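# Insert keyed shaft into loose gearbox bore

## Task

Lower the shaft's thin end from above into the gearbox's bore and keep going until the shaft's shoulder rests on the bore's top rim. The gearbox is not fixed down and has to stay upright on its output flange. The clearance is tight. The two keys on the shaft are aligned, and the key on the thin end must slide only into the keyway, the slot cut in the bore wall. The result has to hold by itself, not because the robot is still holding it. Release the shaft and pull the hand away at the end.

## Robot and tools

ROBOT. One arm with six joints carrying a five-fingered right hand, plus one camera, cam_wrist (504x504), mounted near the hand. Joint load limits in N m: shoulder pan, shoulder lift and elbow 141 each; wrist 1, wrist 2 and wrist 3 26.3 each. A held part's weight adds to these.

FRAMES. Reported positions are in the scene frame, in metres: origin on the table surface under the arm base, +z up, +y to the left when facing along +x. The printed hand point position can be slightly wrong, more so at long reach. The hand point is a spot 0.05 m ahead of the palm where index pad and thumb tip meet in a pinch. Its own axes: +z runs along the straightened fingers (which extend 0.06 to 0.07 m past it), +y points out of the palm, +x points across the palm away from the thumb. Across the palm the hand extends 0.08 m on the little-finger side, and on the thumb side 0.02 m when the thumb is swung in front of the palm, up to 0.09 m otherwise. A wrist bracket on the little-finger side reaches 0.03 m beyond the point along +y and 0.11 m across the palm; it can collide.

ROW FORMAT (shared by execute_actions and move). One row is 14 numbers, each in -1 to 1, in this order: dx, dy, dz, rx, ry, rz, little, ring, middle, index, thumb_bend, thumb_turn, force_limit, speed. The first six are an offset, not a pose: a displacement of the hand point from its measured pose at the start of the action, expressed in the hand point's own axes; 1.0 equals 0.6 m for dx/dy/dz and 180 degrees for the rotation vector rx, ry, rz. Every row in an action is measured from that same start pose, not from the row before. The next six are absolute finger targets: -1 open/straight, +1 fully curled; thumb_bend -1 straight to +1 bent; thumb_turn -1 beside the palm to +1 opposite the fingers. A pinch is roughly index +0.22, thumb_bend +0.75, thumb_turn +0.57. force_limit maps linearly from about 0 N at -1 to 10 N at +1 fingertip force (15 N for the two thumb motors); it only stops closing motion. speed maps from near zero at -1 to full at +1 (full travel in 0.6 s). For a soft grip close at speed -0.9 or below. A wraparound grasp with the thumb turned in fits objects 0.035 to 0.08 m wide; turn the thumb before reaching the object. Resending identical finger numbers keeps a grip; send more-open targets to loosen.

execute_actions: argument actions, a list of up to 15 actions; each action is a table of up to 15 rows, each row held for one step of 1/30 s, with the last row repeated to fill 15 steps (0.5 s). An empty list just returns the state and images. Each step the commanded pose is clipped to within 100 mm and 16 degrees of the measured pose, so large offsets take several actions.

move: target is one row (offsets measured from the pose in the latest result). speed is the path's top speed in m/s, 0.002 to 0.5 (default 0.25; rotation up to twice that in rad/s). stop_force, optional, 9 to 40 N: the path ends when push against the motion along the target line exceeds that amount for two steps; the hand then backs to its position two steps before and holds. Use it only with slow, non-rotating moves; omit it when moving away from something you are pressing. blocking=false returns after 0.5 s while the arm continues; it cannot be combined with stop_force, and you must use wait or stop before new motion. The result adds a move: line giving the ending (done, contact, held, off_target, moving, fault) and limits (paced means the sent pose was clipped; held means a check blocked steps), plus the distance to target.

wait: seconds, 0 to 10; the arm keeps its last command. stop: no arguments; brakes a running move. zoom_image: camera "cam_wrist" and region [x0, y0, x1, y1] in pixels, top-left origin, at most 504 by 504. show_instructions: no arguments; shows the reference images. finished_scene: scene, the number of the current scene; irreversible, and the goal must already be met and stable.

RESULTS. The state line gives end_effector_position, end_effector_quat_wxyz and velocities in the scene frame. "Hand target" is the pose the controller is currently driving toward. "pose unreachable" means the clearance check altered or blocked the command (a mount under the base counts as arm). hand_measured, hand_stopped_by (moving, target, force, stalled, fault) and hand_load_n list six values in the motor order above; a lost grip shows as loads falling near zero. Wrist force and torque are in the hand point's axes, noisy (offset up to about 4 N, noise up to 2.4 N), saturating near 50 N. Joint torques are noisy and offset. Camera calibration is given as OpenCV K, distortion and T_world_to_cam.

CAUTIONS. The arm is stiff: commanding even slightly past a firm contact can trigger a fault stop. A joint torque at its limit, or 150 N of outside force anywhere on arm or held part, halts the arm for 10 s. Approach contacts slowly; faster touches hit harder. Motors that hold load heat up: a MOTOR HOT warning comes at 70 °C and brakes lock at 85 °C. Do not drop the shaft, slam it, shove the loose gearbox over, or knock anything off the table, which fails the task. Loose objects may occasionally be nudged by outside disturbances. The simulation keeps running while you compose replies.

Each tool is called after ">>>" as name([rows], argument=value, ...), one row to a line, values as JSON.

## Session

>>> execute_actions(actions=[])

Scene clock: 0.00 s.
end_effector_position=(+0.4900, +0.0020, +0.1696) hand_measured=(-1.000, -1.000, -1.000, -1.000, -1.000, -1.000) hand_load_n=(+0.0, +0.0, +0.0, +0.0, +0.0, +0.0) hand_stopped_by=(target, target, target, target, target, target) hand_force_limit=0.00 hand_speed=-0.80 end_effector_quat_wxyz=(+0.269, +0.455, +0.589, +0.612) end_effector_velocity=(-0.000, +0.000, +0.000) end_effector_angular_velocity=(-0.000, -0.000, -0.000)
Joint positions: [-0.898 -1.361  2.465 -0.643  0.233 -0.209]
Joint velocities: [-0.    -0.001  0.001 -0.001 -0.     0.001]
Joint torques (N m, as the arm reports them, + toward a larger angle): no reading
Motor temperatures (°C, as the motors report them): [28 30 27 36 30 39]
Wrist force (N, on the end effector, along its own x y z axes, offset not removed): no reading
Wrist torque (N m, same axes, about the end effector's origin, offset not removed): no reading
Hand target: +0.490, +0.002, +0.170; +0.269, +0.455, +0.589, +0.612
camera_calibration (this result's frames):
cam_wrist: T_world_to_cam=[[0.223015, -0.219947, 0.949678, -0.272737], [-0.145651, -0.970796, -0.190634, 0.096936], [0.963872, -0.0958068, -0.248538, -0.300915], [0, 0, 0, 1]] pos_world=[0.364987, 0.00528784, 0.202703]

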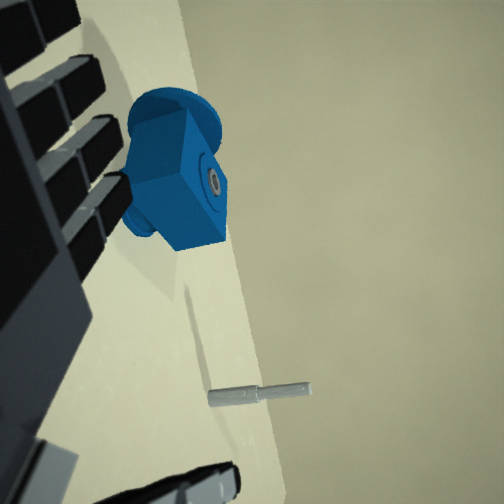

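>>> move(target=[-0.1435, 0.2718, 0.1898, -0.1572, -0.0771, 0.4213, -1, -1, -1, -1, -1, -1, 0.0, 0.0], speed=0.25)

Scene clock: 37.40 s.
end_effector_position=(+0.6605, -0.0446, +0.2936) hand_measured=(-1.000, -1.000, -1.000, -1.000, -1.000, -1.000) hand_load_n=(+0.0, +0.0, +0.0, +0.0, +0.0, +0.0) hand_stopped_by=(target, target, target, target, target, target) hand_force_limit=0.00 hand_speed=0.00 end_effector_quat_wxyz=(+0.001, +0.707, +0.001, +0.707) end_effector_velocity=(+0.001, -0.000, +0.000) end_effector_angular_velocity=(+0.016, +0.008, -0.007)
Joint positions: [-0.331 -1.495  1.94  -0.449  1.276  1.57 ]
Joint velocities: [ 0.003  0.004 -0.012  0.017  0.01   0.014]
Joint torques (N m, as the arm reports them, + toward a larger angle): [  8.99 -15.23 -31.26   0.43   1.77   2.73]
Motor temperatures (°C, as the motors report them): [28 30 27 36 30 39]
Wrist force (N, on the end effector, along its own x y z axes, offset not removed): [0.1 -1.3 1.0]
Wrist torque (N m, same axes, about the end effector's origin, offset not removed): [-0.12 -0.08 -0.01]
Hand target: +0.661, -0.045, +0.294; +0.001, +0.707, +0.001, +0.707
Off the commanded pose: 0.001 m, 0 deg.
move: done
camera_calibration (this result's frames):
cam_wrist: T_world_to_cam=[[-0.0112336, -0.99824, -0.0582376, -0.0227655], [-0.56879, 0.0542802, -0.820689, 0.610407], [0.822406, 0.0239057, -0.568399, -0.246201], [0, 0, 0, 1]] pos_world=[0.549415, -0.0499728, 0.359689]

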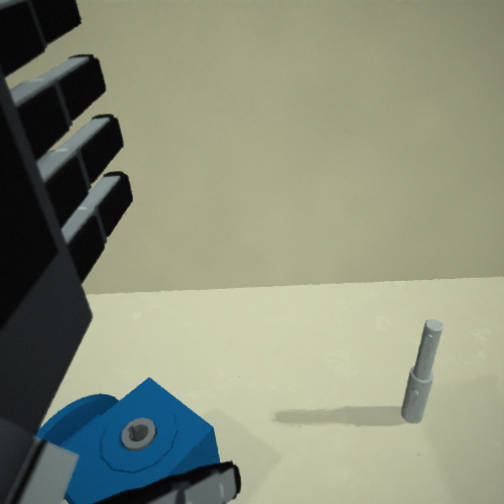

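>>> zoom_image(camera="cam_wrist", region=[370, 305, 490, 435])

>>> zoom_image(camera="cam_wrist", region=[30, 360, 240, 504])

>>> zoom_image(camera="cam_wrist", region=[105, 405, 175, 465])

Region (370, 305, 490, 435) of cam_wrist's 504x504 image, scaled by 3.877, with more detail than that image has; it fills the left 465 columns of this view, and the rest is white.

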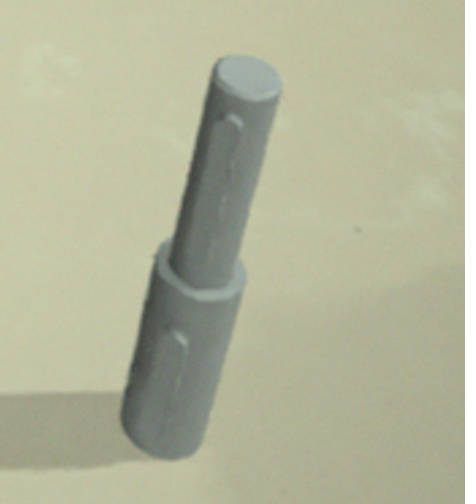

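Region (30, 360, 240, 504) of cam_wrist's 504x504 image, scaled by 2.400, with more detail than that image has; it fills the top 346 rows of this view, and the rest is white.

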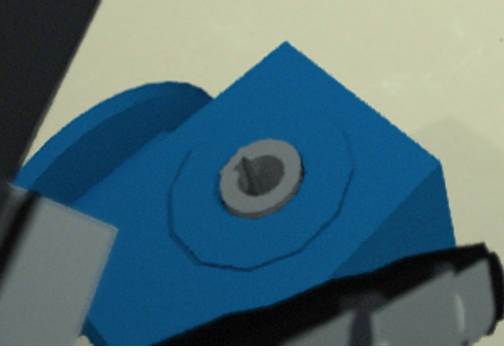

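Region (105, 405, 175, 465) of cam_wrist's 504x504 image, scaled by 7.200, with more detail than that image has; it fills the top 432 rows of this view, and the rest is white.

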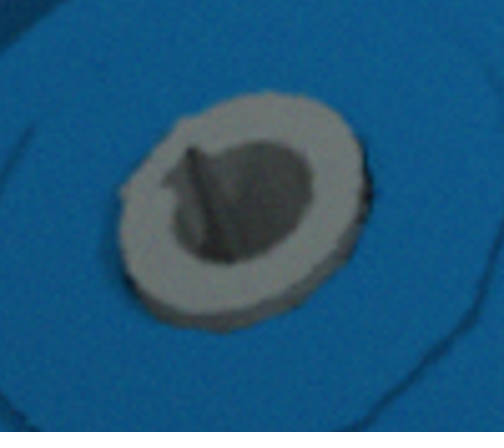

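>>> move(target=[-0.346, 0.2042, 0.1297, -0.1778, 0, 0, -1, -1, -1, -1, 0.9, 1.0, 0.0, 0.0], speed=0.2)

Scene clock: 90.90 s.
end_effector_position=(+0.7388, -0.1680, +0.0872) hand_measured=(-1.000, -1.000, -1.000, -1.000, +0.900, +1.000) hand_load_n=(+0.0, +0.0, +0.0, +0.0, +0.0, +0.0) hand_stopped_by=(target, target, target, target, target, target) hand_force_limit=0.00 hand_speed=0.00 end_effector_quat_wxyz=(+0.196, +0.679, -0.193, +0.680) end_effector_velocity=(+0.001, -0.001, -0.000) end_effector_angular_velocity=(-0.001, -0.000, -0.003)
Joint positions: [-0.25  -0.889  1.689 -0.805  1.915  1.569]
Joint velocities: [ 0.     0.003 -0.004  0.001  0.004 -0.001]
Joint torques (N m, as the arm reports them, + toward a larger angle): [  7.94 -33.23 -27.36   0.2    2.35  -2.54]
Motor temperatures (°C, as the motors report them): [28 30 27 36 30 39]
Wrist force (N, on the end effector, along its own x y z axes, offset not removed): [-1.4 -1.8 -0.1]
Wrist torque (N m, same axes, about the end effector's origin, offset not removed): [-0.15 0.14 -0.04]
Hand target: +0.739, -0.168, +0.087; +0.196, +0.679, -0.194, +0.680
Off the commanded pose: 0.001 m, 0 deg.
move: done
camera_calibration (this result's frames):
cam_wrist: T_world_to_cam=[[-0.538119, -0.840833, -0.0585489, 0.258634], [-0.452104, 0.346568, -0.821884, 0.455219], [0.711358, -0.415801, -0.566639, -0.416907], [0, 0, 0, 1]] pos_world=[0.641553, -0.113647, 0.153044]

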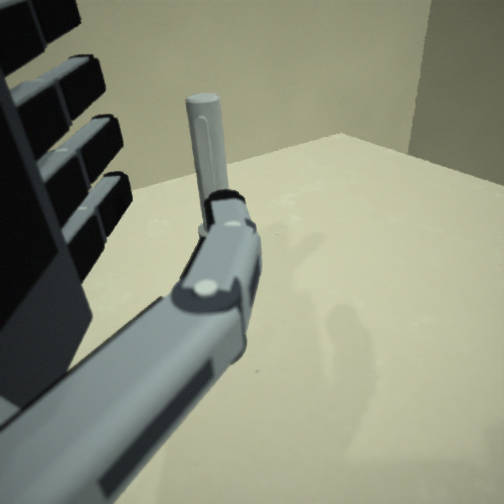

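>>> zoom_image(camera="cam_wrist", region=[150, 80, 280, 250])

Region (150, 80, 280, 250) of cam_wrist's 504x504 image, scaled by 2.965, with more detail than that image has; it fills the left 385 columns of this view, and the rest is white.

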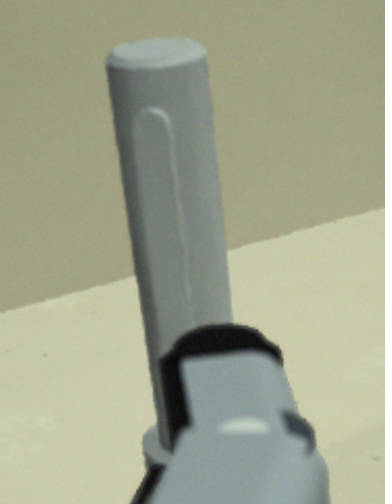

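>>> move(target=[0, -0.0165, 0.05, 0, 0, 0, -1, -1, -1, -1, 0.9, 1.0, 0.0, 0.0], speed=0.05)

>>> zoom_image(camera="cam_wrist", region=[160, 80, 290, 230])

Scene clock: 101.47 s.
end_effector_position=(+0.7692, -0.1754, +0.0874) hand_measured=(-1.000, -1.000, -1.000, -1.000, +0.900, +1.000) hand_load_n=(+0.0, +0.0, +0.0, +0.0, +0.0, +0.0) hand_stopped_by=(target, target, target, target, target, target) hand_force_limit=0.00 hand_speed=0.00 end_effector_quat_wxyz=(+0.196, +0.679, -0.193, +0.680) end_effector_velocity=(+0.002, -0.001, +0.000) end_effector_angular_velocity=(-0.000, -0.000, -0.000)
Joint positions: [-0.251 -0.837  1.584 -0.753  1.913  1.569]
Joint velocities: [-0.     0.003 -0.007  0.004  0.    -0.   ]
Joint torques (N m, as the arm reports them, + toward a larger angle): [ -5.65 -39.54 -26.38   0.37  -1.14   0.62]
Motor temperatures (°C, as the motors report them): [28 30 27 36 30 39]
Wrist force (N, on the end effector, along its own x y z axes, offset not removed): [-2.5 -1.1 1.8]
Wrist torque (N m, same axes, about the end effector's origin, offset not removed): [-0.21 0.17 -0.13]
Hand target: +0.769, -0.175, +0.087; +0.196, +0.679, -0.193, +0.680
Off the commanded pose: 0.000 m, 0 deg.
move: done
camera_calibration (this result's frames):
cam_wrist: T_world_to_cam=[[-0.53804, -0.840889, -0.0584655, 0.268723], [-0.452151, 0.346453, -0.821907, 0.471669], [0.711388, -0.415783, -0.566614, -0.441616], [0, 0, 0, 1]] pos_world=[0.672009, -0.12106, 0.153153]

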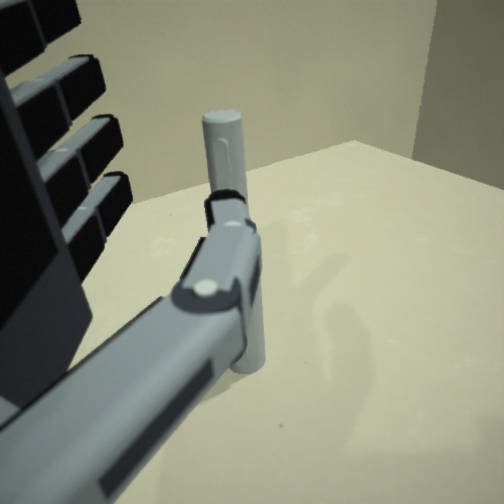

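Region (160, 80, 290, 230) of cam_wrist's 504x504 image, scaled by 3.360, with more detail than that image has; it fills the left 437 columns of this view, and the rest is white.

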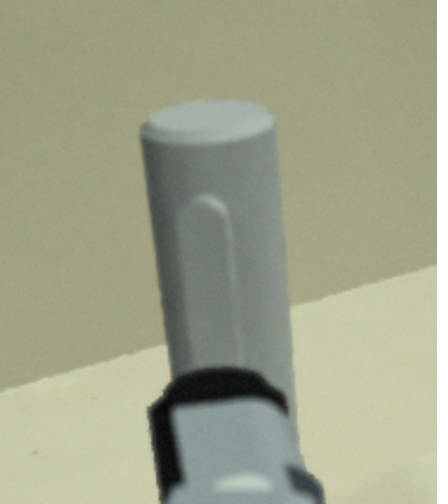

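>>> move(target=[0, 0, 0.025, 0, 0, 0, -1, -1, -0.45, -0.45, 0.9, 1.0, 0.0, -0.5], speed=0.03)

>>> zoom_image(camera="cam_wrist", region=[160, 80, 290, 230])

Scene clock: 105.67 s.
end_effector_position=(+0.7818, -0.1832, +0.0874) hand_measured=(-1.000, -1.000, -0.450, -0.450, +0.900, +1.000) hand_load_n=(+0.0, +0.0, +0.0, +0.0, +0.0, +0.0) hand_stopped_by=(target, target, target, target, target, target) hand_force_limit=0.00 hand_speed=-0.50 end_effector_quat_wxyz=(+0.196, +0.679, -0.193, +0.680) end_effector_velocity=(+0.001, -0.001, +0.000) end_effector_angular_velocity=(+0.000, -0.001, -0.001)
Joint positions: [-0.26  -0.815  1.539 -0.731  1.905  1.569]
Joint velocities: [-0.001  0.002 -0.003  0.    -0.     0.   ]
Joint torques (N m, as the arm reports them, + toward a larger angle): [ -5.97 -39.98 -25.78   0.21  -2.19  -0.43]
Motor temperatures (°C, as the motors report them): [28 30 27 36 30 39]
Wrist force (N, on the end effector, along its own x y z axes, offset not removed): [-1.6 -1.4 0.8]
Wrist torque (N m, same axes, about the end effector's origin, offset not removed): [-0.20 0.14 -0.12]
Hand target: +0.782, -0.183, +0.087; +0.196, +0.679, -0.193, +0.680
Off the commanded pose: 0.000 m, 0 deg.
move: done
camera_calibration (this result's frames):
cam_wrist: T_world_to_cam=[[-0.538031, -0.840892, -0.0585097, 0.268901], [-0.452132, 0.346478, -0.821906, 0.48013], [0.711407, -0.415757, -0.56661, -0.453825], [0, 0, 0, 1]] pos_world=[0.684614, -0.128918, 0.153213]

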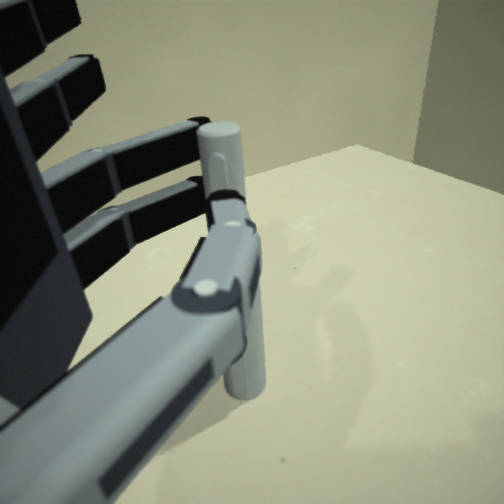

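Region (160, 80, 290, 230) of cam_wrist's 504x504 image, scaled by 3.360, with more detail than that image has; it fills the left 437 columns of this view, and the rest is white.

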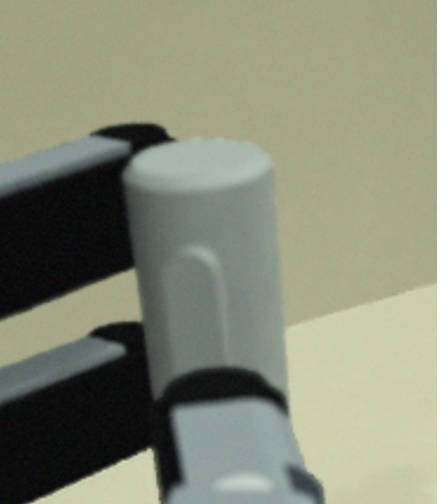

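>>> move(target=[0, 0, 0.0085, 0, 0, 0, -1, -1, -0.35, -0.35, 0.9, 1.0, 0.0, -0.6], speed=0.01)

>>> move(target=[0, 0, 0, 0, 0, 0, -1, -1, 0.4, 0.4, 0.9, 1.0, 0.0, -0.88], speed=0.01)

Scene clock: 109.23 s.
end_effector_position=(+0.7859, -0.1858, +0.0874) hand_measured=(-1.000, -1.000, -0.350, -0.350, +0.900, +1.000) hand_load_n=(+0.0, +0.0, +0.0, +0.0, +0.0, +0.0) hand_stopped_by=(target, target, target, target, target, target) hand_force_limit=0.00 hand_speed=-0.60 end_effector_quat_wxyz=(+0.196, +0.679, -0.193, +0.680) end_effector_velocity=(+0.002, -0.001, -0.000) end_effector_angular_velocity=(+0.001, -0.000, -0.000)
Joint positions: [-0.262 -0.808  1.525 -0.723  1.902  1.569]
Joint velocities: [-0.001  0.004 -0.008  0.005 -0.001  0.001]
Joint torques (N m, as the arm reports them, + toward a larger angle): [ -5.01 -39.3  -26.59   0.32  -1.98  -0.83]
Motor temperatures (°C, as the motors report them): [28 30 27 36 30 39]
Wrist force (N, on the end effector, along its own x y z axes, offset not removed): [-0.7 -0.5 0.6]
Wrist torque (N m, same axes, about the end effector's origin, offset not removed): [-0.01 0.05 -0.02]
Hand target: +0.786, -0.186, +0.087; +0.196, +0.679, -0.193, +0.680
Off the commanded pose: 0.000 m, 0 deg.
move: done
camera_calibration (this result's frames):
cam_wrist: T_world_to_cam=[[-0.538026, -0.840897, -0.0584802, 0.268949], [-0.452138, 0.346448, -0.821916, 0.482876], [0.711407, -0.415771, -0.566599, -0.457776], [0, 0, 0, 1]] pos_world=[0.688693, -0.131462, 0.153236]

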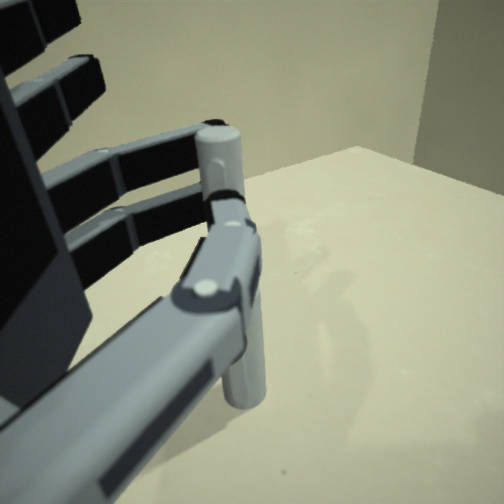

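Scene clock: 111.07 s.
end_effector_position=(+0.7859, -0.1858, +0.0874) hand_measured=(-1.000, -1.000, -0.038, -0.038, +0.900, +1.000) hand_load_n=(+0.0, +0.0, +0.0, +0.5, +0.0, +0.0) hand_stopped_by=(target, target, force, force, target, target) hand_force_limit=0.00 hand_speed=-0.88 end_effector_quat_wxyz=(+0.196, +0.679, -0.193, +0.680) end_effector_velocity=(+0.000, -0.000, +0.001) end_effector_angular_velocity=(+0.000, -0.002, -0.000)
Joint positions: [-0.262 -0.808  1.525 -0.723  1.902  1.569]
Joint velocities: [-0.    -0.001 -0.    -0.001  0.     0.001]
Joint torques (N m, as the arm reports them, + toward a larger angle): [  7.81 -56.49  -9.94  -3.     1.94  -0.45]
Motor temperatures (°C, as the motors report them): [28 30 27 36 30 39]
Wrist force (N, on the end effector, along its own x y z axes, offset not removed): [-1.4 -1.4 1.4]
Wrist torque (N m, same axes, about the end effector's origin, offset not removed): [-0.20 0.14 -0.12]
Hand target: +0.786, -0.186, +0.087; +0.196, +0.679, -0.193, +0.680
Off the commanded pose: 0.000 m, 0 deg.
move: done
camera_calibration (this result's frames):
cam_wrist: T_world_to_cam=[[-0.538023, -0.840899, -0.0584878, 0.268951], [-0.45212, 0.346443, -0.821927, 0.48287], [0.71142, -0.415772, -0.566581, -0.457785], [0, 0, 0, 1]] pos_world=[0.688694, -0.131461, 0.153242]

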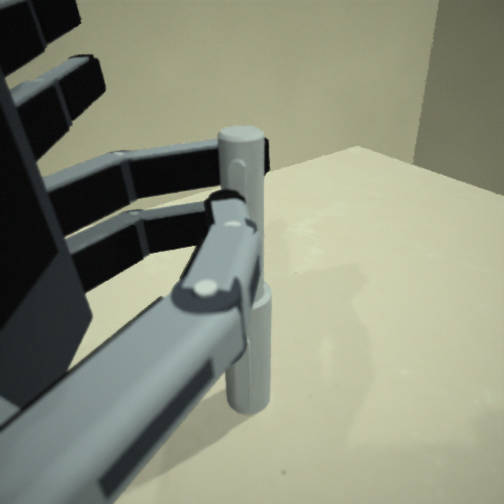

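>>> move(target=[0, 0, 0, 0, 0, 0, -1, -1, -0.5, -0.5, 0.9, 1.0, 0.0, -0.7], speed=0.01)

>>> zoom_image(camera="cam_wrist", region=[160, 90, 290, 240])

Scene clock: 115.60 s.
end_effector_position=(+0.7859, -0.1858, +0.0874) hand_measured=(-1.000, -1.000, -0.500, -0.500, +0.900, +1.000) hand_load_n=(+0.0, +0.0, +0.0, +0.0, +0.0, +0.0) hand_stopped_by=(target, target, target, target, target, target) hand_force_limit=0.00 hand_speed=-0.70 end_effector_quat_wxyz=(+0.196, +0.679, -0.193, +0.680) end_effector_velocity=(+0.000, +0.000, +0.001) end_effector_angular_velocity=(+0.001, -0.000, +0.000)
Joint positions: [-0.262 -0.808  1.525 -0.723  1.902  1.569]
Joint velocities: [ 0.    -0.    -0.001  0.002  0.     0.001]
Joint torques (N m, as the arm reports them, + toward a larger angle): [  5.75 -48.85 -10.74  -0.63   1.88  -0.36]
Motor temperatures (°C, as the motors report them): [28 30 27 36 30 39]
Wrist force (N, on the end effector, along its own x y z axes, offset not removed): [-1.2 -1.8 1.4]
Wrist torque (N m, same axes, about the end effector's origin, offset not removed): [-0.31 -0.04 -0.10]
Hand target: +0.786, -0.186, +0.087; +0.196, +0.679, -0.193, +0.680
Off the commanded pose: 0.000 m, 0 deg.
move: done
camera_calibration (this result's frames):
cam_wrist: T_world_to_cam=[[-0.538023, -0.840899, -0.0584877, 0.268951], [-0.45212, 0.346443, -0.821927, 0.48287], [0.71142, -0.415772, -0.566582, -0.457785], [0, 0, 0, 1]] pos_world=[0.688694, -0.131461, 0.153242]

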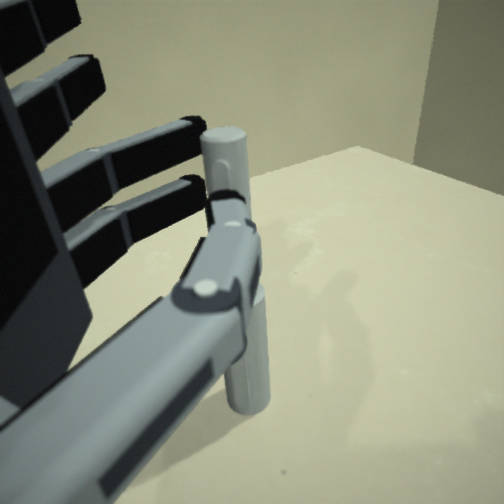

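Region (160, 90, 290, 240) of cam_wrist's 504x504 image, scaled by 3.360, with more detail than that image has; it fills the left 437 columns of this view, and the rest is white.

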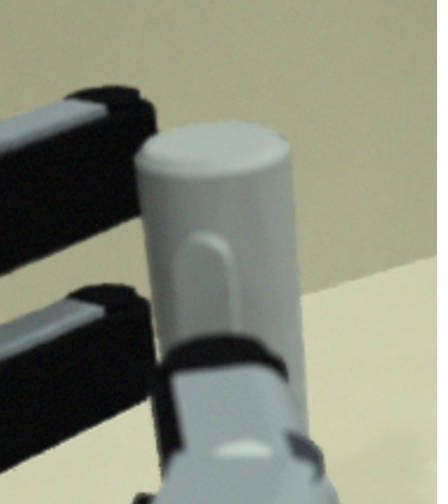

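>>> move(target=[0, 0.006, -0.015, 0, 0, 0, -1, -1, -0.65, -0.65, 0.9, 1.0, 0.0, -0.3], speed=0.03)

>>> move(target=[-0.092, 0, 0, 0, 0, 0, -1, -1, -0.65, -0.65, 0.9, 1.0, 0.0, -0.3], speed=0.06)

Scene clock: 125.80 s.
end_effector_position=(+0.7767, -0.1841, +0.0874) hand_measured=(-1.000, -1.000, -0.650, -0.650, +0.900, +1.000) hand_load_n=(+0.0, +0.0, +0.0, +0.0, +0.0, +0.0) hand_stopped_by=(target, target, target, target, target, target) hand_force_limit=0.00 hand_speed=-0.30 end_effector_quat_wxyz=(+0.196, +0.679, -0.193, +0.680) end_effector_velocity=(-0.003, +0.000, +0.000) end_effector_angular_velocity=(-0.001, +0.000, -0.000)
Joint positions: [-0.263 -0.824  1.558 -0.74   1.901  1.569]
Joint velocities: [-0.    -0.005  0.01  -0.005 -0.    -0.001]
Joint torques (N m, as the arm reports them, + toward a larger angle): [ -4.74 -56.21  -9.19  -3.31  -2.09   1.18]
Motor temperatures (°C, as the motors report them): [28 30 27 36 30 39]
Wrist force (N, on the end effector, along its own x y z axes, offset not removed): [-0.1 -2.1 1.0]
Wrist torque (N m, same axes, about the end effector's origin, offset not removed): [-0.29 -0.15 -0.04]
Hand target: +0.776, -0.184, +0.087; +0.196, +0.679, -0.193, +0.680
Off the commanded pose: 0.000 m, 0 deg.
move: done
camera_calibration (this result's frames):
cam_wrist: T_world_to_cam=[[-0.538044, -0.840886, -0.0584724, 0.265391], [-0.45214, 0.346456, -0.821911, 0.478112], [0.711392, -0.415787, -0.566607, -0.450526], [0, 0, 0, 1]] pos_world=[0.679465, -0.129804, 0.153213]

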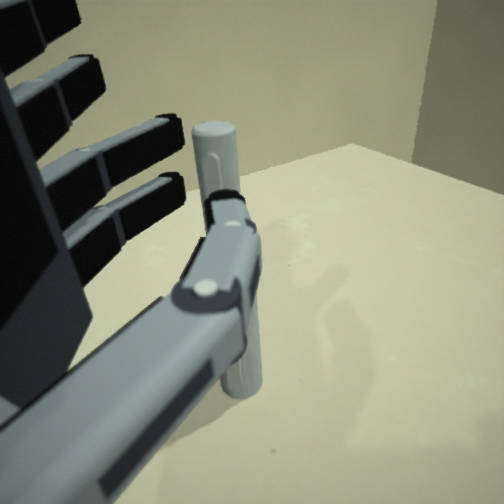

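Scene clock: 127.17 s.
end_effector_position=(+0.7767, -0.1843, +0.0325) hand_measured=(-1.000, -1.000, -0.650, -0.650, +0.900, +1.000) hand_load_n=(+0.0, +0.0, +0.0, +0.0, +0.0, +0.0) hand_stopped_by=(target, target, target, target, target, target) hand_force_limit=0.00 hand_speed=-0.30 end_effector_quat_wxyz=(+0.196, +0.679, -0.193, +0.680) end_effector_velocity=(+0.001, -0.000, -0.001) end_effector_angular_velocity=(-0.001, -0.004, -0.000)
Joint positions: [-0.263 -0.733  1.564 -0.837  1.901  1.569]
Joint velocities: [-0.     0.004 -0.002 -0.005  0.    -0.   ]
Joint torques (N m, as the arm reports them, + toward a larger angle): [ -4.71 -38.48 -25.77  -3.7   -2.26  -1.05]
Motor temperatures (°C, as the motors report them): [28 30 27 36 30 39]
Wrist force (N, on the end effector, along its own x y z axes, offset not removed): [-0.7 -1.9 0.1]
Wrist torque (N m, same axes, about the end effector's origin, offset not removed): [-0.23 -0.02 -0.09]
Hand target: +0.777, -0.184, +0.032; +0.196, +0.679, -0.193, +0.680
Off the commanded pose: 0.000 m, 0 deg.
move: done
camera_calibration (this result's frames):
cam_wrist: T_world_to_cam=[[-0.538047, -0.840879, -0.0585497, 0.262033], [-0.452193, 0.346565, -0.821836, 0.433145], [0.711356, -0.415711, -0.566708, -0.481739], [0, 0, 0, 1]] pos_world=[0.679539, -0.130039, 0.0983102]

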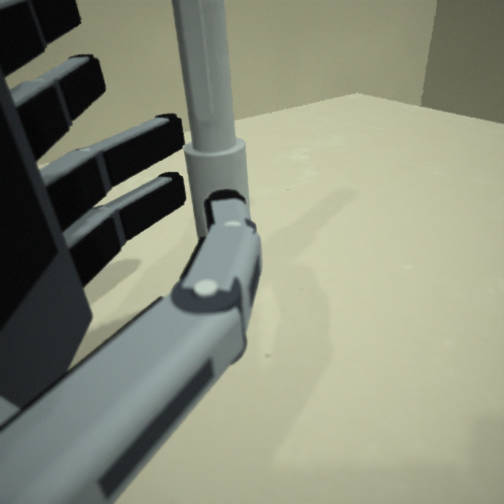

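>>> zoom_image(camera="cam_wrist", region=[150, 100, 280, 250])

Region (150, 100, 280, 250) of cam_wrist's 504x504 image, scaled by 3.360, with more detail than that image has; it fills the left 437 columns of this view, and the rest is white.

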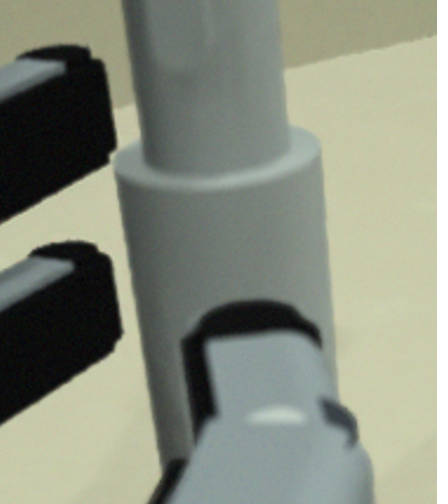

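>>> move(target=[-0.005, 0, 0.007, 0, 0, 0, -1, -1, -0.5, -0.5, 0.9, 1.0, 0.0, -0.6], speed=0.01)

>>> move(target=[0, 0, 0, 0, 0, 0, -1, -1, 0.3, 0.3, 0.9, 1.0, 0.1, -0.88], speed=0.01)

Scene clock: 133.80 s.
end_effector_position=(+0.7801, -0.1865, +0.0297) hand_measured=(-1.000, -1.000, -0.500, -0.500, +0.900, +1.000) hand_load_n=(+0.0, +0.0, +0.0, +0.0, +0.0, +0.0) hand_stopped_by=(target, target, target, target, target, target) hand_force_limit=0.00 hand_speed=-0.60 end_effector_quat_wxyz=(+0.196, +0.679, -0.193, +0.680) end_effector_velocity=(+0.003, -0.001, -0.001) end_effector_angular_velocity=(+0.001, -0.003, -0.000)
Joint positions: [-0.265 -0.722  1.552 -0.835  1.899  1.569]
Joint velocities: [-0.001  0.005 -0.008  0.    -0.001  0.001]
Joint torques (N m, as the arm reports them, + toward a larger angle): [ -5.18 -40.89 -24.08   0.38  -2.3    2.73]
Motor temperatures (°C, as the motors report them): [28 30 27 36 30 39]
Wrist force (N, on the end effector, along its own x y z axes, offset not removed): [-0.9 -1.8 1.3]
Wrist torque (N m, same axes, about the end effector's origin, offset not removed): [-0.32 0.00 -0.15]
Hand target: +0.780, -0.187, +0.030; +0.196, +0.679, -0.193, +0.680
Off the commanded pose: 0.000 m, 0 deg.
move: done
camera_calibration (this result's frames):
cam_wrist: T_world_to_cam=[[-0.538044, -0.840883, -0.0585198, 0.261901], [-0.452199, 0.346537, -0.821845, 0.43308], [0.711354, -0.415726, -0.566698, -0.486623], [0, 0, 0, 1]] pos_world=[0.682914, -0.132151, 0.0954822]

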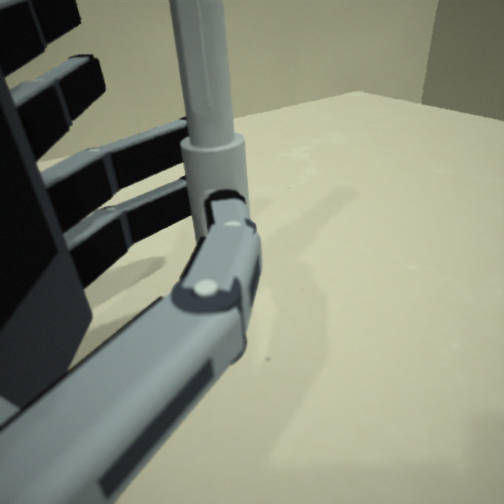

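Scene clock: 135.83 s.
end_effector_position=(+0.7801, -0.1865, +0.0297) hand_measured=(-1.000, -1.000, -0.150, -0.150, +0.896, +1.000) hand_load_n=(+0.0, +0.0, +5.5, +5.5, +5.5, +0.0) hand_stopped_by=(target, target, force, force, target, target) hand_force_limit=0.10 hand_speed=-0.88 end_effector_quat_wxyz=(+0.196, +0.679, -0.193, +0.680) end_effector_velocity=(-0.000, -0.000, -0.001) end_effector_angular_velocity=(-0.002, +0.001, +0.000)
Joint positions: [-0.265 -0.722  1.552 -0.835  1.899  1.569]
Joint velocities: [-0.     0.001 -0.    -0.001 -0.    -0.002]
Joint torques (N m, as the arm reports them, + toward a larger angle): [  7.75 -57.9   -8.08  -3.65   2.03  -2.42]
Motor temperatures (°C, as the motors report them): [28 30 27 36 30 39]
Wrist force (N, on the end effector, along its own x y z axes, offset not removed): [-2.0 -2.0 0.1]
Wrist torque (N m, same axes, about the end effector's origin, offset not removed): [-0.24 0.05 -0.11]
Hand target: +0.780, -0.186, +0.030; +0.196, +0.679, -0.193, +0.680
Off the commanded pose: 0.000 m, 0 deg.
move: done
camera_calibration (this result's frames):
cam_wrist: T_world_to_cam=[[-0.538015, -0.840901, -0.0585224, 0.261883], [-0.452231, 0.346536, -0.821827, 0.433094], [0.711356, -0.41569, -0.566723, -0.486619], [0, 0, 0, 1]] pos_world=[0.682915, -0.132148, 0.0954768]

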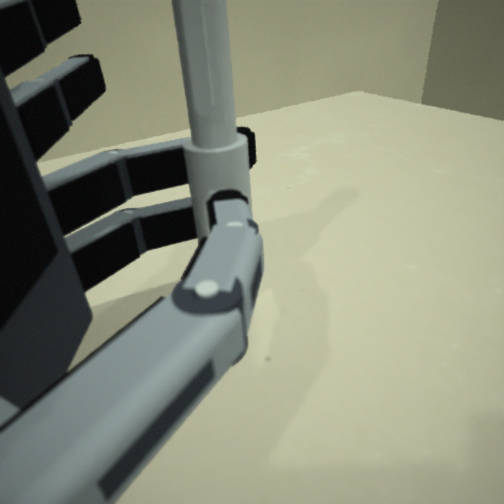

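>>> move(target=[0.15, 0, 0, 0, 0, 0, -1, -1, 0.3, 0.3, 0.9, 1.0, 0.1, -0.88], speed=0.1)

Scene clock: 142.70 s.
end_effector_position=(+0.7799, -0.1861, +0.1193) hand_measured=(-1.000, -1.000, -0.150, -0.150, +0.896, +1.000) hand_load_n=(+0.0, +0.0, +5.5, +5.5, +5.5, +0.0) hand_stopped_by=(target, target, force, force, target, target) hand_force_limit=0.10 hand_speed=-0.88 end_effector_quat_wxyz=(+0.196, +0.679, -0.193, +0.680) end_effector_velocity=(-0.000, +0.000, +0.002) end_effector_angular_velocity=(-0.001, +0.001, -0.000)
Joint positions: [-0.265 -0.867  1.534 -0.673  1.899  1.569]
Joint velocities: [ 0.    -0.003 -0.001  0.004  0.001 -0.002]
Joint torques (N m, as the arm reports them, + toward a larger angle): [  8.2  -57.04 -29.16  -0.11   1.99   2.56]
Motor temperatures (°C, as the motors report them): [28 30 27 36 30 39]
Wrist force (N, on the end effector, along its own x y z axes, offset not removed): [-2.7 -1.6 1.2]
Wrist torque (N m, same axes, about the end effector's origin, offset not removed): [-0.22 -0.13 -0.10]
Hand target: +0.780, -0.186, +0.120; +0.196, +0.679, -0.193, +0.680
Off the commanded pose: 0.000 m, 0 deg.
move: done
camera_calibration (this result's frames):
cam_wrist: T_world_to_cam=[[-0.53801, -0.840906, -0.0585054, 0.267342], [-0.452215, 0.346506, -0.821849, 0.506543], [0.71137, -0.415706, -0.566694, -0.435521], [0, 0, 0, 1]] pos_world=[0.682716, -0.131759, 0.185136]

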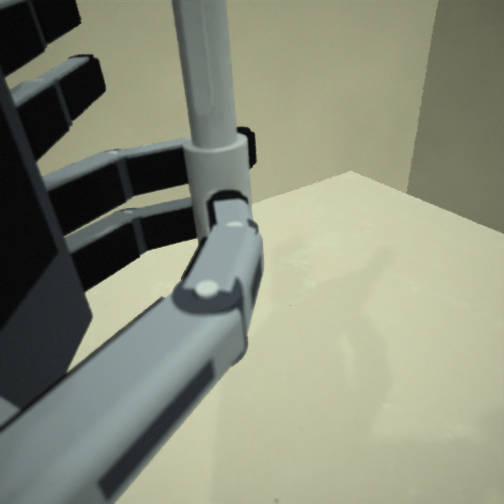

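>>> move(target=[0.051, -0.2285, -0.3548, 0.3333, 0, 0, -1, -1, 0.3, 0.3, 0.9, 1.0, 0.1, -0.88], speed=0.2)

Scene clock: 148.00 s.
end_effector_position=(+0.6717, +0.0429, +0.1486) hand_measured=(-1.000, -1.000, -0.150, -0.150, +0.896, +1.000) hand_load_n=(+0.0, +0.0, +6.0, +5.5, +5.5, +0.0) hand_stopped_by=(target, target, force, force, target, target) hand_force_limit=0.10 hand_speed=-0.88 end_effector_quat_wxyz=(-0.170, +0.686, +0.172, +0.686) end_effector_velocity=(-0.001, +0.002, +0.000) end_effector_angular_velocity=(-0.000, -0.000, +0.011)
Joint positions: [-0.408 -1.241  2.078 -0.842  0.711  1.57 ]
Joint velocities: [-0.002  0.    -0.001 -0.    -0.013  0.   ]
Joint torques (N m, as the arm reports them, + toward a larger angle): [ -4.59 -39.49  -9.04   0.44  -2.25   2.48]
Motor temperatures (°C, as the motors report them): [28 30 27 36 30 39]
Wrist force (N, on the end effector, along its own x y z axes, offset not removed): [-4.2 -1.7 -0.2]
Wrist torque (N m, same axes, about the end effector's origin, offset not removed): [-0.16 0.19 -0.17]
Hand target: +0.672, +0.043, +0.149; -0.170, +0.686, +0.172, +0.686
Off the commanded pose: 0.001 m, 0 deg.
move: done
camera_calibration (this result's frames):
cam_wrist: T_world_to_cam=[[0.457701, -0.887162, -0.0587689, -0.263409], [-0.52919, -0.218709, -0.819832, 0.478012], [0.714471, 0.406338, -0.56958, -0.283731], [0, 0, 0, 1]] pos_world=[0.576239, -0.0138507, 0.214802]

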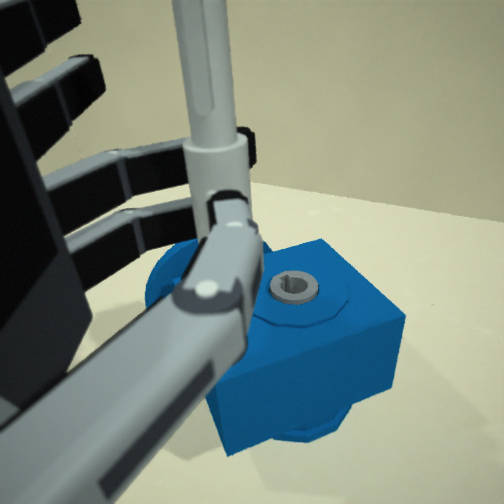

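>>> zoom_image(camera="cam_wrist", region=[190, 220, 420, 470])

Region (190, 220, 420, 470) of cam_wrist's 504x504 image, scaled by 2.016, with more detail than that image has; it fills the left 464 columns of this view, and the rest is white.

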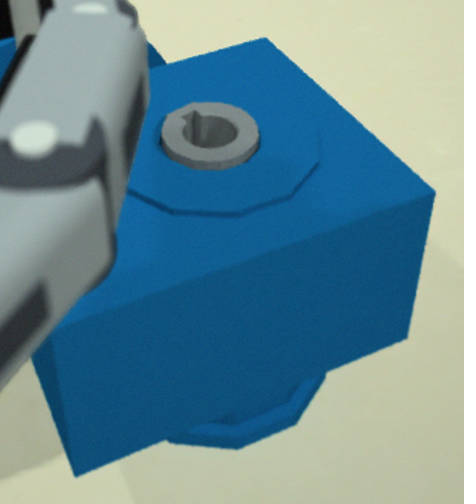

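>>> move(target=[-0.053, -0.001, 0.0085, 0, 0, 0, -1, -1, 0.3, 0.3, 0.9, 1.0, 0.1, -0.88], speed=0.05)

>>> move(target=[-0.014, 0, 0, 0, 0, 0, -1, -1, 0.3, 0.3, 0.9, 1.0, 0.1, -0.88], speed=0.004, stop_force=9)

Scene clock: 159.57 s.
end_effector_position=(+0.6760, +0.0457, +0.1171) hand_measured=(-1.000, -1.000, -0.150, -0.150, +0.896, +1.000) hand_load_n=(+0.0, +0.0, +6.0, +5.5, +5.5, +0.0) hand_stopped_by=(target, target, force, force, target, target) hand_force_limit=0.10 hand_speed=-0.88 end_effector_quat_wxyz=(-0.170, +0.686, +0.172, +0.686) end_effector_velocity=(+0.000, +0.001, -0.002) end_effector_angular_velocity=(+0.000, -0.001, +0.000)
Joint positions: [-0.398 -1.168  2.086 -0.923  0.721  1.57 ]
Joint velocities: [ 0.001  0.005  0.001 -0.007  0.001  0.001]
Joint torques (N m, as the arm reports them, + toward a larger angle): [  7.97 -21.38  -7.79  -3.15   2.11   2.87]
Motor temperatures (°C, as the motors report them): [28 30 27 36 30 39]
Wrist force (N, on the end effector, along its own x y z axes, offset not removed): [-5.1 -1.6 0.6]
Wrist torque (N m, same axes, about the end effector's origin, offset not removed): [-0.23 0.24 -0.25]
Hand target: +0.676, +0.046, +0.117; -0.170, +0.686, +0.172, +0.686
Off the commanded pose: 0.000 m, 0 deg.
move: done
camera_calibration (this result's frames):
cam_wrist: T_world_to_cam=[[0.457714, -0.887157, -0.0587323, -0.264765], [-0.529231, -0.218776, -0.819787, 0.455052], [0.714431, 0.406311, -0.569648, -0.305785], [0, 0, 0, 1]] pos_world=[0.580477, -0.0110896, 0.183306]

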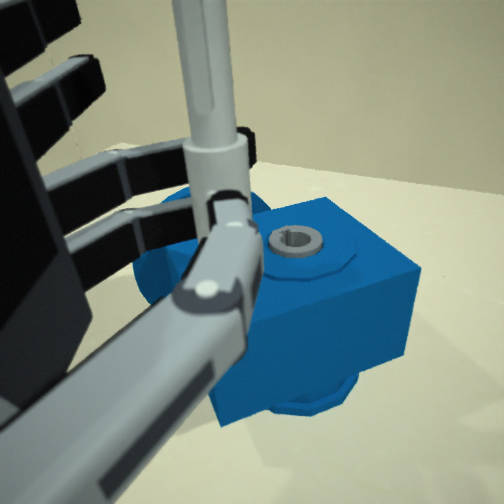

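Scene clock: 161.67 s.
end_effector_position=(+0.6760, +0.0457, +0.1104) hand_measured=(-1.000, -1.000, -0.150, -0.150, +0.896, +1.000) hand_load_n=(+0.0, +0.0, +5.5, +5.0, +5.5, -1.5) hand_stopped_by=(target, target, force, force, target, target) hand_force_limit=0.10 hand_speed=-0.88 end_effector_quat_wxyz=(-0.170, +0.686, +0.172, +0.686) end_effector_velocity=(-0.000, +0.000, +0.002) end_effector_angular_velocity=(+0.000, +0.001, +0.001)
Joint positions: [-0.398 -1.153  2.09  -0.942  0.721  1.57 ]
Joint velocities: [-0.    -0.005 -0.     0.006 -0.001 -0.   ]
Joint torques (N m, as the arm reports them, + toward a larger angle): [ -5.39 -34.33  -7.21   1.94  -1.55  -1.55]
Motor temperatures (°C, as the motors report them): [28 30 27 36 30 39]
Wrist force (N, on the end effector, along its own x y z axes, offset not removed): [8.2 -2.0 -0.9]
Wrist torque (N m, same axes, about the end effector's origin, offset not removed): [-0.05 0.13 0.10]
Hand target: +0.676, +0.046, +0.111; -0.170, +0.686, +0.172, +0.686
Off the commanded pose: 0.002 m, 0 deg.
move: contact
camera_calibration (this result's frames):
cam_wrist: T_world_to_cam=[[0.457762, -0.887152, -0.0584461, -0.26528], [-0.528957, -0.218919, -0.819926, 0.449401], [0.714604, 0.406246, -0.569478, -0.309767], [0, 0, 0, 1]] pos_world=[0.58051, -0.0111194, 0.176566]

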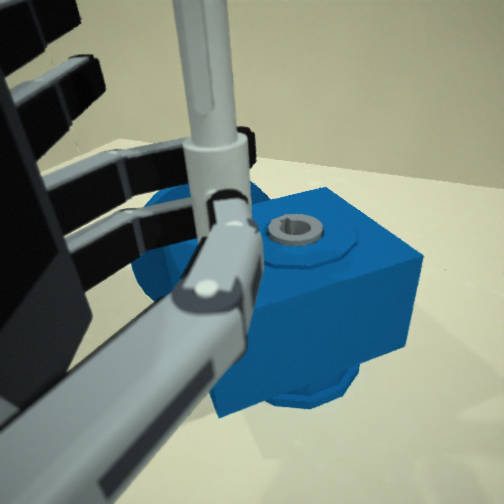

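>>> move(target=[0.0006, 0, 0, 0, 0, 0, -1, -1, -0.5, -0.5, 0.9, 1.0, 0.1, -0.6], speed=0.005)

>>> move(target=[0, 0, -0.008, 0, 0, 0, -1, -1, -1, -1, 0.9, 1.0, 0.1, 0.3], speed=0.015)

>>> move(target=[0.075, 0, -0.125, 0, 0, 0, -1, -1, -1, -1, 0.9, 1.0, 0.1, 0.3], speed=0.15)

Scene clock: 175.57 s.
end_effector_position=(+0.6760, +0.0457, +0.1107) hand_measured=(-1.000, -1.000, -0.500, -0.500, +0.900, +1.000) hand_load_n=(+0.0, +0.0, +0.0, +0.0, +0.0, +0.0) hand_stopped_by=(target, target, target, target, target, target) hand_force_limit=0.10 hand_speed=-0.60 end_effector_quat_wxyz=(-0.170, +0.686, +0.172, +0.686) end_effector_velocity=(-0.000, -0.000, +0.000) end_effector_angular_velocity=(-0.000, +0.000, -0.001)
Joint positions: [-0.398 -1.154  2.09  -0.941  0.721  1.57 ]
Joint velocities: [-0.    -0.001  0.     0.001  0.001 -0.001]
Joint torques (N m, as the arm reports them, + toward a larger angle): [ -2.81 -40.47 -23.     0.77  -0.69   1.06]
Motor temperatures (°C, as the motors report them): [28 30 27 36 30 39]
Wrist force (N, on the end effector, along its own x y z axes, offset not removed): [-1.4 -2.6 0.0]
Wrist torque (N m, same axes, about the end effector's origin, offset not removed): [-0.35 0.07 -0.23]
Hand target: +0.676, +0.046, +0.111; -0.170, +0.686, +0.172, +0.686
Off the commanded pose: 0.000 m, 0 deg.
move: done
camera_calibration (this result's frames):
cam_wrist: T_world_to_cam=[[0.457701, -0.887181, -0.0584754, -0.265228], [-0.528985, -0.218864, -0.819923, 0.449704], [0.714622, 0.406212, -0.56948, -0.309572], [0, 0, 0, 1]] pos_world=[0.580508, -0.0111296, 0.176918]

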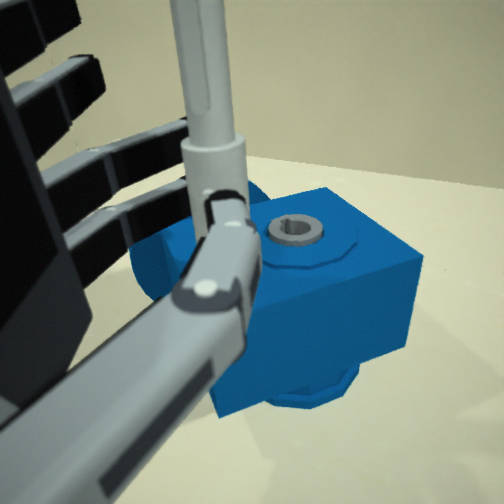

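Scene clock: 176.27 s.
end_effector_position=(+0.6720, +0.0435, +0.1107) hand_measured=(-1.000, -1.000, -1.000, -1.000, +0.900, +1.000) hand_load_n=(+0.0, +0.0, +0.0, +0.0, +0.0, +0.0) hand_stopped_by=(target, target, target, target, target, target) hand_force_limit=0.10 hand_speed=0.30 end_effector_quat_wxyz=(-0.170, +0.686, +0.172, +0.686) end_effector_velocity=(-0.002, -0.001, +0.001) end_effector_angular_velocity=(-0.001, -0.001, +0.000)
Joint positions: [-0.406 -1.16   2.101 -0.946  0.713  1.57 ]
Joint velocities: [-0.005 -0.005  0.007 -0.003 -0.005 -0.   ]
Joint torques (N m, as the arm reports them, + toward a larger angle): [ -5.69 -38.35  -6.04  -3.13  -1.89   2.6 ]
Motor temperatures (°C, as the motors report them): [28 30 27 36 30 39]
Wrist force (N, on the end effector, along its own x y z axes, offset not removed): [-1.1 -0.5 0.0]
Wrist torque (N m, same axes, about the end effector's origin, offset not removed): [-0.03 0.08 -0.06]
Hand target: +0.672, +0.043, +0.111; -0.170, +0.686, +0.172, +0.686
Off the commanded pose: 0.000 m, 0 deg.
move: done
camera_calibration (this result's frames):
cam_wrist: T_world_to_cam=[[0.457691, -0.887187, -0.0584745, -0.265269], [-0.528983, -0.218856, -0.819926, 0.447136], [0.71463, 0.406205, -0.569475, -0.30587], [0, 0, 0, 1]] pos_world=[0.576522, -0.0132397, 0.176922]

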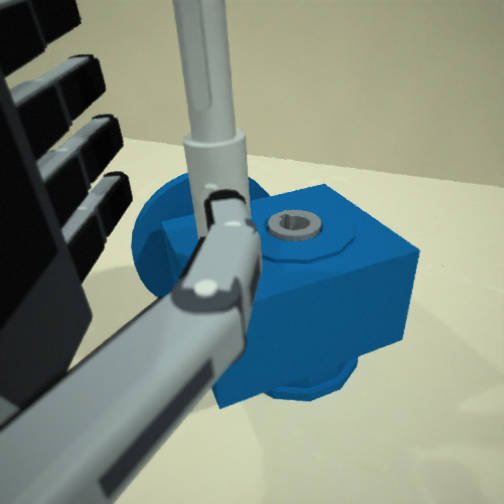

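Scene clock: 177.47 s.
end_effector_position=(+0.6060, +0.0088, +0.1556) hand_measured=(-1.000, -1.000, -1.000, -1.000, +0.900, +1.000) hand_load_n=(+0.0, +0.0, +0.0, +0.0, +0.0, +0.0) hand_stopped_by=(target, target, target, target, target, target) hand_force_limit=0.10 hand_speed=0.30 end_effector_quat_wxyz=(-0.170, +0.686, +0.172, +0.686) end_effector_velocity=(-0.002, -0.001, +0.001) end_effector_angular_velocity=(+0.000, +0.001, +0.001)
Joint positions: [-0.57  -1.378  2.249 -0.878  0.549  1.572]
Joint velocities: [-0.006 -0.007  0.004  0.005 -0.007 -0.001]
Joint torques (N m, as the arm reports them, + toward a larger angle): [ -5.41 -32.38  -7.57   0.65  -2.31  -2.46]
Motor temperatures (°C, as the motors report them): [28 30 27 36 30 39]
Wrist force (N, on the end effector, along its own x y z axes, offset not removed): [-0.1 -1.9 1.8]
Wrist torque (N m, same axes, about the end effector's origin, offset not removed): [-0.35 -0.19 -0.09]
Hand target: +0.606, +0.009, +0.156; -0.170, +0.686, +0.172, +0.686
Off the commanded pose: 0.000 m, 0 deg.
move: done
camera_calibration (this result's frames):
cam_wrist: T_world_to_cam=[[0.457632, -0.887193, -0.0588258, -0.263108], [-0.528832, -0.218402, -0.820144, 0.441281], [0.714779, 0.406434, -0.569124, -0.219184], [0, 0, 0, 1]] pos_world=[0.510438, -0.0479668, 0.221693]

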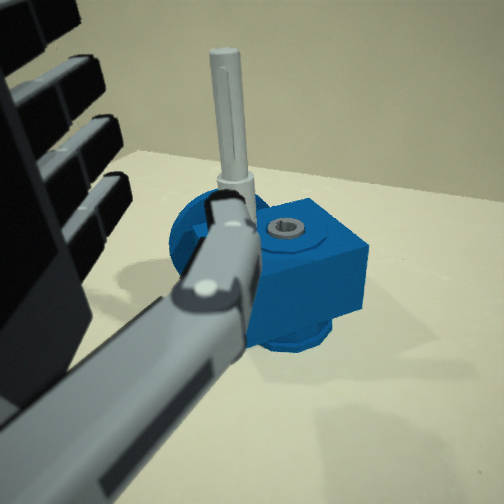

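>>> execute_actions(actions=[])

Scene clock: 186.97 s.
end_effector_position=(+0.6057, +0.0087, +0.1557) hand_measured=(-1.000, -1.000, -1.000, -1.000, +0.900, +1.000) hand_load_n=(+0.0, +0.0, +0.0, +0.0, +0.0, +0.0) hand_stopped_by=(target, target, target, target, target, target) hand_force_limit=0.10 hand_speed=0.30 end_effector_quat_wxyz=(-0.170, +0.686, +0.172, +0.686) end_effector_velocity=(+0.000, -0.000, +0.000) end_effector_angular_velocity=(-0.001, -0.001, -0.001)
Joint positions: [-0.571 -1.379  2.25  -0.877  0.548  1.572]
Joint velocities: [-0.     0.     0.    -0.001  0.001 -0.   ]
Joint torques (N m, as the arm reports them, + toward a larger angle): [ -5.07 -31.66  -7.13   0.95  -2.19  -2.5 ]
Motor temperatures (°C, as the motors report them): [28 30 27 36 30 39]
Wrist force (N, on the end effector, along its own x y z axes, offset not removed): [-2.3 -1.2 -0.5]
Wrist torque (N m, same axes, about the end effector's origin, offset not removed): [-0.06 0.27 -0.16]
Hand target: +0.606, +0.009, +0.156; -0.170, +0.686, +0.172, +0.686
Off the commanded pose: 0.000 m, 0 deg.
camera_calibration (this result's frames):
cam_wrist: T_world_to_cam=[[0.457696, -0.887165, -0.0587565, -0.263149], [-0.528813, -0.218502, -0.82013, 0.441253], [0.714752, 0.406441, -0.569152, -0.21885], [0, 0, 0, 1]] pos_world=[0.510206, -0.0480916, 0.221864]

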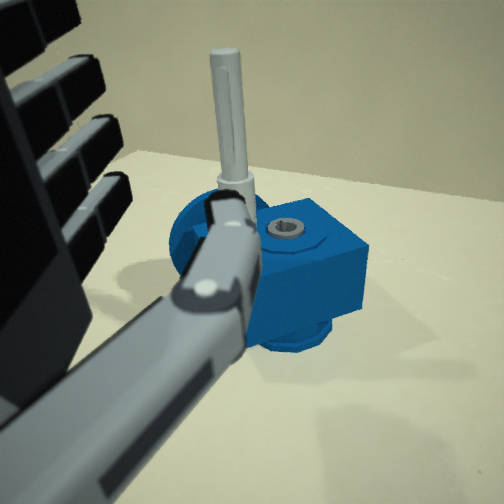

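>>> move(target=[0.0405, -0.0878, 0.017, 0, 0.2345, 0.4415, -1, -1, -1, -1, 0.9, 1.0, 0.1, 0.3], speed=0.4)

Scene clock: 202.87 s.
end_effector_position=(+0.5901, +0.0599, +0.1796) hand_measured=(-1.000, -1.000, -1.000, -1.000, +0.900, +1.000) hand_load_n=(+0.0, +0.0, +0.0, +0.0, +0.0, +0.0) hand_stopped_by=(target, target, target, target, target, target) hand_force_limit=0.10 hand_speed=0.30 end_effector_quat_wxyz=(+0.605, -0.366, +0.363, -0.607) end_effector_velocity=(+0.001, -0.000, +0.001) end_effector_angular_velocity=(+0.013, -0.004, -0.003)
Joint positions: [-0.354 -1.248  2.479 -1.747  1.29   3.292]
Joint velocities: [ 0.005  0.001 -0.002 -0.001  0.014  0.008]
Joint torques (N m, as the arm reports them, + toward a larger angle): [  5.7  -15.85 -18.98  -4.62   1.98   2.27]
Motor temperatures (°C, as the motors report them): [28 30 27 36 30 39]
Wrist force (N, on the end effector, along its own x y z axes, offset not removed): [-1.7 -1.7 1.2]
Wrist torque (N m, same axes, about the end effector's origin, offset not removed): [-0.23 0.11 -0.06]
Hand target: +0.590, +0.060, +0.180; +0.605, -0.365, +0.363, -0.607
Off the commanded pose: 0.000 m, 0 deg.
move: done
camera_calibration (this result's frames):
cam_wrist: T_world_to_cam=[[0.457522, 0.0566832, -0.88739, -0.116783], [-0.529417, 0.81917, -0.220632, 0.294319], [0.714417, 0.570743, 0.404797, -0.399442], [0, 0, 0, 1]] pos_world=[0.494617, -0.00649824, 0.122997]

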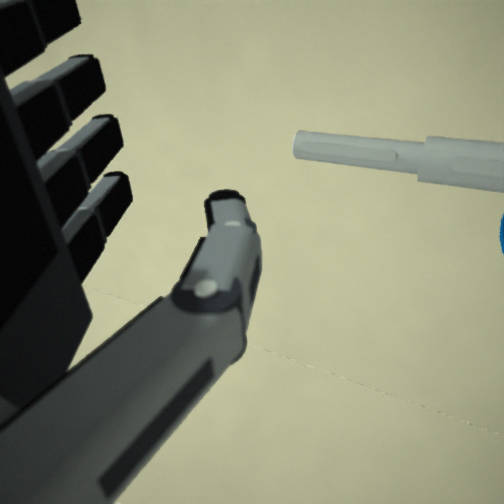

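>>> zoom_image(camera="cam_wrist", region=[280, 100, 504, 220])

Region (280, 100, 504, 220) of cam_wrist's 504x504 image, scaled by 2.250, with more detail than that image has; it fills the top 270 rows of this view, and the rest is white.

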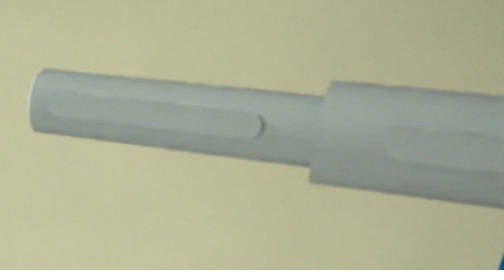

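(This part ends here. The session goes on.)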